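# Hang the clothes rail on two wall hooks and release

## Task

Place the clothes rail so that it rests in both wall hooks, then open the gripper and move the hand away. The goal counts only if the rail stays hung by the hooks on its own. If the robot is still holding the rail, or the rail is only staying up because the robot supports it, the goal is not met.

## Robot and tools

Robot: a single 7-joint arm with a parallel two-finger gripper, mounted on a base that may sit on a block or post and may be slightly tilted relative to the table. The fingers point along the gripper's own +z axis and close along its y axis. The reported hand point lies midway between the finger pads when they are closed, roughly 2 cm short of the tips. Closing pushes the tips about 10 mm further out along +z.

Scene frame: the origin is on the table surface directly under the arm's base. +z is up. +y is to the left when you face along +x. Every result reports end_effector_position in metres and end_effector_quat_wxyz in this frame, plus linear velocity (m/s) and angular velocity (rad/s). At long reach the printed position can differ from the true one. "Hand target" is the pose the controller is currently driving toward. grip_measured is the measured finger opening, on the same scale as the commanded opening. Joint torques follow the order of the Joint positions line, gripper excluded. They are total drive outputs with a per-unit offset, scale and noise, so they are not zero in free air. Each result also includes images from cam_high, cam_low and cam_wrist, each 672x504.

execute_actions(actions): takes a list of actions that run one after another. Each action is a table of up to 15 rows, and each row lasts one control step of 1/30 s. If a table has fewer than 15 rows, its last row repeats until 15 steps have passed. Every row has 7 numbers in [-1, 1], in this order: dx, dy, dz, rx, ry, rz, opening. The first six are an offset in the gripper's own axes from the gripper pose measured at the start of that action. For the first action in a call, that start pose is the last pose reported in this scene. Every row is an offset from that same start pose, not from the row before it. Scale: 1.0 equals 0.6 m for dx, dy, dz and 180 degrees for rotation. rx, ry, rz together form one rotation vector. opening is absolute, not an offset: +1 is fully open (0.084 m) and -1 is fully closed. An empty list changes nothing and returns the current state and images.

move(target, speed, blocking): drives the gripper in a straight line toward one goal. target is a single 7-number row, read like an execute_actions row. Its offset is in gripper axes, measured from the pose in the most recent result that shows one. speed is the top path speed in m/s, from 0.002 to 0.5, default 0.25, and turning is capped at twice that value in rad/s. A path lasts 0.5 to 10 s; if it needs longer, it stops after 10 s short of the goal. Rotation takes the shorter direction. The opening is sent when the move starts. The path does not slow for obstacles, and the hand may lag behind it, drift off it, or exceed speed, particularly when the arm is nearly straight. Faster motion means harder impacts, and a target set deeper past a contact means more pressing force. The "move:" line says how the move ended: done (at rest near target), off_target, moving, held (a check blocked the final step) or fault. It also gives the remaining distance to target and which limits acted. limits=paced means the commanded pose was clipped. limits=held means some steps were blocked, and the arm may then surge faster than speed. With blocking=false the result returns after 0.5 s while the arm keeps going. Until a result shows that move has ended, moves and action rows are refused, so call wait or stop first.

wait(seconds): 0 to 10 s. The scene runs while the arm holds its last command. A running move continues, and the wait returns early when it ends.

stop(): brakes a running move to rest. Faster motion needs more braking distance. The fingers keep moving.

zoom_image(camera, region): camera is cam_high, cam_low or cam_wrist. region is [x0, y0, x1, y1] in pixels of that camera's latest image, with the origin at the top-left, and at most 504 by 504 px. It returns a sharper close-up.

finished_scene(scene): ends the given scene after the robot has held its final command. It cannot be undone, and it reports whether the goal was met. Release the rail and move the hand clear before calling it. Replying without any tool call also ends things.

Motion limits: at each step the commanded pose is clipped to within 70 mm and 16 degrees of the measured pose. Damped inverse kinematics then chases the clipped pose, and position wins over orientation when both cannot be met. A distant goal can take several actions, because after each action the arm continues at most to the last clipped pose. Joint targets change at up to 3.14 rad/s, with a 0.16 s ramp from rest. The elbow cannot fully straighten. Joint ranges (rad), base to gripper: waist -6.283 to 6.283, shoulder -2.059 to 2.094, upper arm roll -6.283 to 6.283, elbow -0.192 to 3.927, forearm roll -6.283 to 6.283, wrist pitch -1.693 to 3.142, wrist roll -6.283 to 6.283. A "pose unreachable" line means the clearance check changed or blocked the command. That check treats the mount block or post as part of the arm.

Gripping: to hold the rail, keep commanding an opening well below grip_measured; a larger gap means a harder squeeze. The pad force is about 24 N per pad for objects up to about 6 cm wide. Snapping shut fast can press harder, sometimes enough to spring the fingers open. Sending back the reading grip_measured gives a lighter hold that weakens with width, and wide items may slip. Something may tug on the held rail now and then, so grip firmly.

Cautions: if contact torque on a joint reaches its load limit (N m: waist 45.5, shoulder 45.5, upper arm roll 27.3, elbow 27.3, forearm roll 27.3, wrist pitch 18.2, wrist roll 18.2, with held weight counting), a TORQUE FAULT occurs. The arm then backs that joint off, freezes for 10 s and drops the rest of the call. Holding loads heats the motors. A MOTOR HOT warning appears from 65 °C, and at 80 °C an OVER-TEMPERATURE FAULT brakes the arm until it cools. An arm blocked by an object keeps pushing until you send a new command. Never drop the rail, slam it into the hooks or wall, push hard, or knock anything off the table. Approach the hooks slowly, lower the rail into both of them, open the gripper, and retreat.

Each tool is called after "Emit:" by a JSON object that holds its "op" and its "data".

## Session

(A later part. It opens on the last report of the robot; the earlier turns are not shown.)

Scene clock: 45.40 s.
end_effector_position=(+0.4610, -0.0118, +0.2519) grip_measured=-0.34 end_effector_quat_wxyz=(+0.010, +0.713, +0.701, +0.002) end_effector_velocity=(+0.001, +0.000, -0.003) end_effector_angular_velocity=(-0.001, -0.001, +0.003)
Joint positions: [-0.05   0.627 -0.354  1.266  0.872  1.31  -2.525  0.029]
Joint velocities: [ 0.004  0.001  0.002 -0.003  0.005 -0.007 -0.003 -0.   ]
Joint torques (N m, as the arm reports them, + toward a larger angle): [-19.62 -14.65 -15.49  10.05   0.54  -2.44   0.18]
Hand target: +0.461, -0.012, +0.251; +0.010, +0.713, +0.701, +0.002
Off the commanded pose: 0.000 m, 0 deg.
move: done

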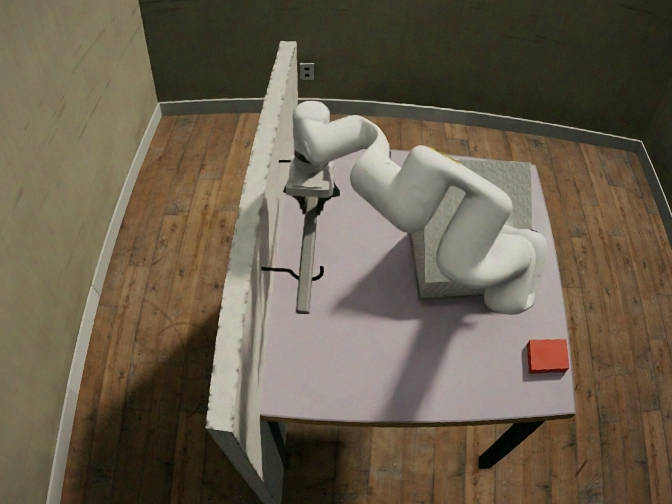

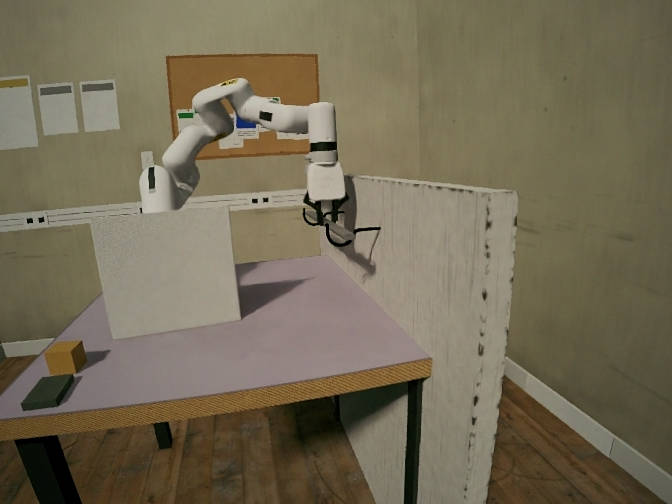

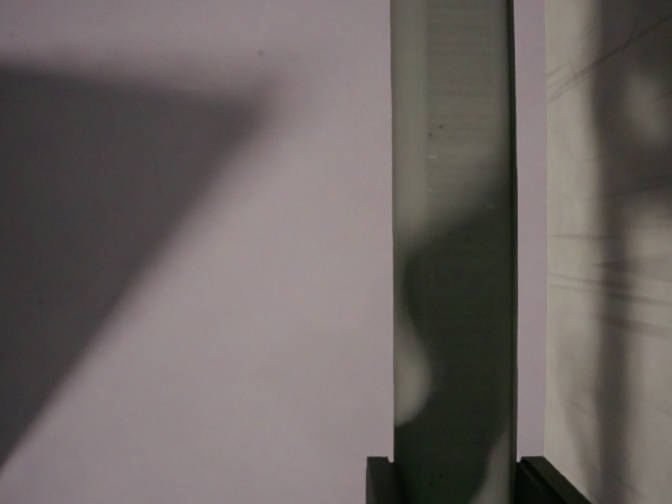

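Emit:
{"op": "move", "data": {"target": [-0.02,-0.008,0.022,0,0,0,-1], "speed": 0.03}}

Emit:
{"op": "move", "data": {"target": [0,0,0,0,0,0,0.3]}}

Emit:
{"op": "move", "data": {"target": [0,0,-0.2,0,0,0,0.3]}}

Scene clock: 51.00 s.
end_effector_position=(+0.4564, -0.0236, +0.2390) grip_measured=-0.34 end_effector_quat_wxyz=(+0.010, +0.713, +0.701, +0.002) end_effector_velocity=(+0.000, -0.001, -0.001) end_effector_angular_velocity=(-0.001, -0.001, +0.002)
Joint positions: [-0.054  0.652 -0.348  1.25   0.888  1.283 -2.557  0.029]
Joint velocities: [-0.     0.004  0.001 -0.     0.003 -0.004 -0.005  0.   ]
Joint torques (N m, as the arm reports them, + toward a larger angle): [-18.29 -14.49 -15.86  10.21   0.99  -2.59   0.2 ]
Hand target: +0.456, -0.024, +0.239; +0.010, +0.713, +0.701, +0.001
Off the commanded pose: 0.000 m, 0 deg.
move: done

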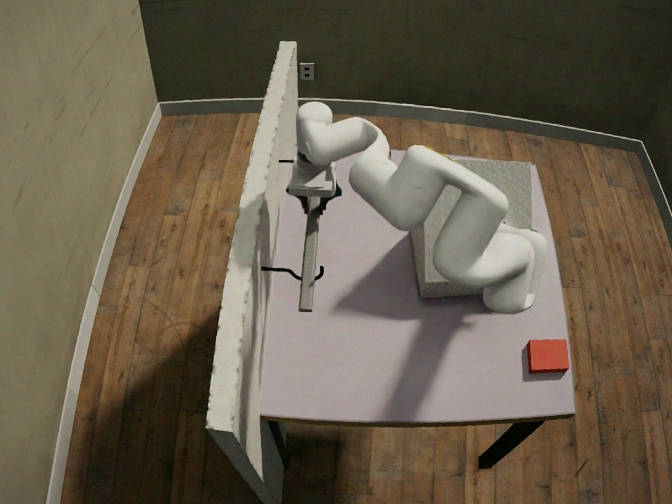

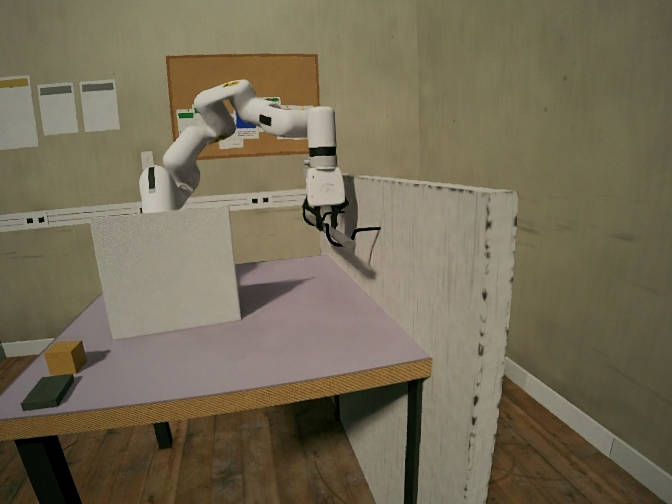

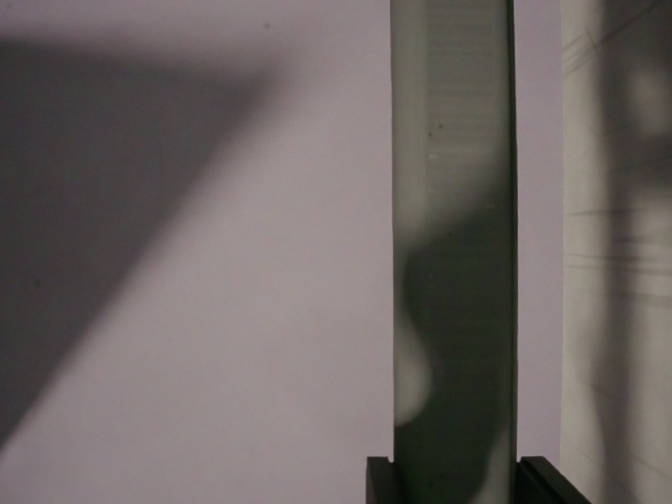

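Scene clock: 51.63 s.
end_effector_position=(+0.4564, -0.0237, +0.2390) grip_measured=+0.29 end_effector_quat_wxyz=(+0.010, +0.713, +0.701, +0.002) end_effector_velocity=(-0.000, -0.000, -0.001) end_effector_angular_velocity=(+0.000, +0.001, +0.000)
Joint positions: [-0.054  0.652 -0.348  1.25   0.888  1.283 -2.557  0.056]
Joint velocities: [ 0.     0.001  0.    -0.    -0.    -0.    -0.     0.   ]
Joint torques (N m, as the arm reports them, + toward a larger angle): [-17.63 -13.66 -14.6    9.43   1.31  -2.26   0.21]
Hand target: +0.456, -0.024, +0.239; +0.010, +0.713, +0.701, +0.002
Off the commanded pose: 0.000 m, 0 deg.
move: done

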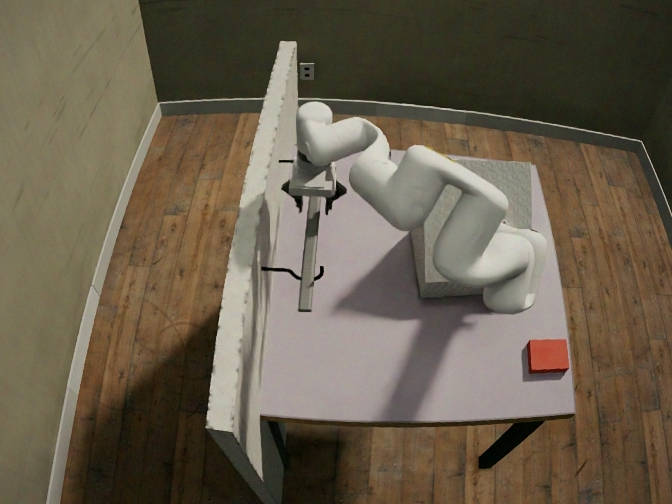

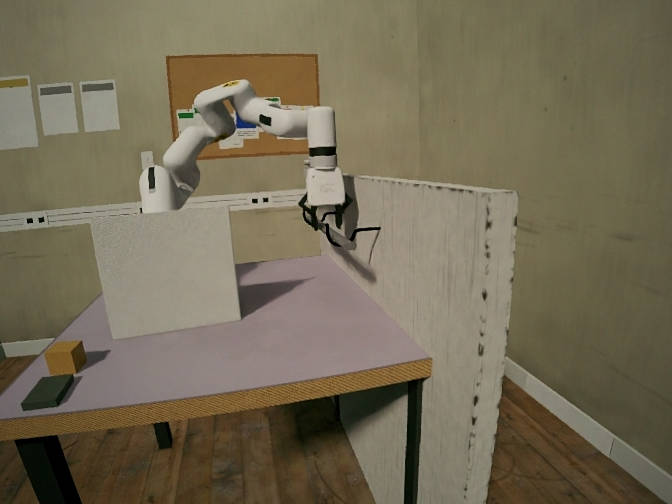

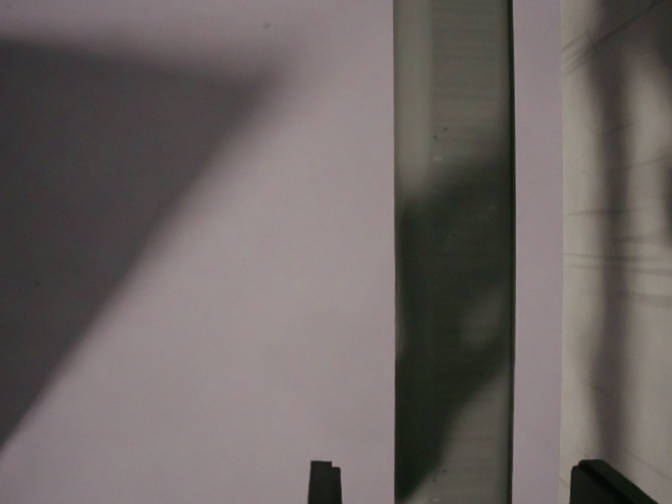

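Scene clock: 52.83 s.
end_effector_position=(+0.4544, -0.0226, +0.3587) grip_measured=+0.29 end_effector_quat_wxyz=(+0.010, +0.713, +0.701, +0.001) end_effector_velocity=(+0.000, -0.000, +0.003) end_effector_angular_velocity=(-0.001, -0.002, +0.001)
Joint positions: [-0.172  0.619 -0.42   1.47   0.765  1.543 -2.49   0.056]
Joint velocities: [-0.004  0.001 -0.001  0.009 -0.001  0.006  0.001 -0.   ]
Joint torques (N m, as the arm reports them, + toward a larger angle): [-16.77 -13.72 -13.3    9.99   1.07  -1.99   0.19]
Hand target: +0.454, -0.023, +0.359; +0.010, +0.713, +0.701, +0.001
Off the commanded pose: 0.001 m, 0 deg.
move: done

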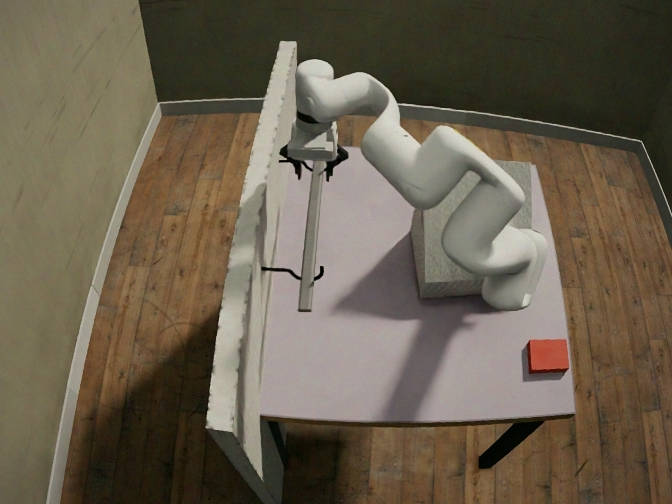

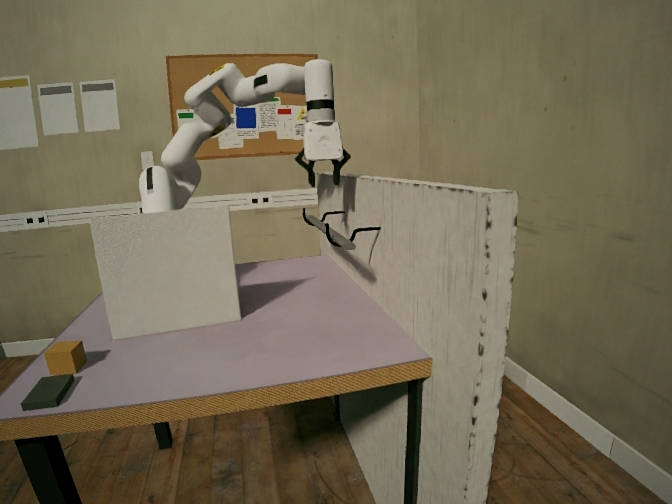

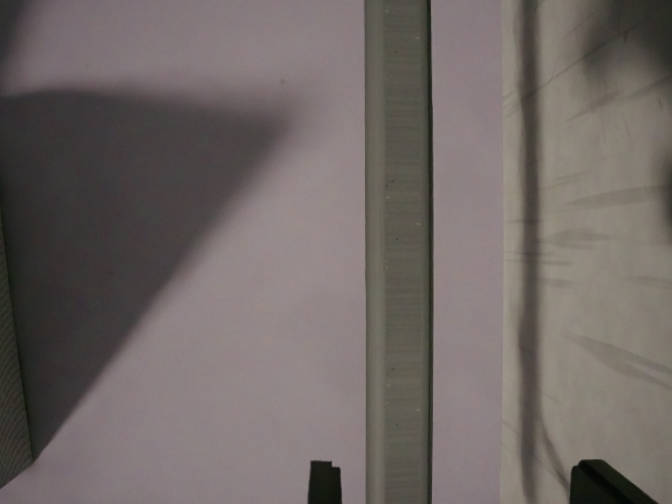

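Emit:
{"op": "finished_scene", "data": {"scene": 1}}

The scene is finished: the task was done.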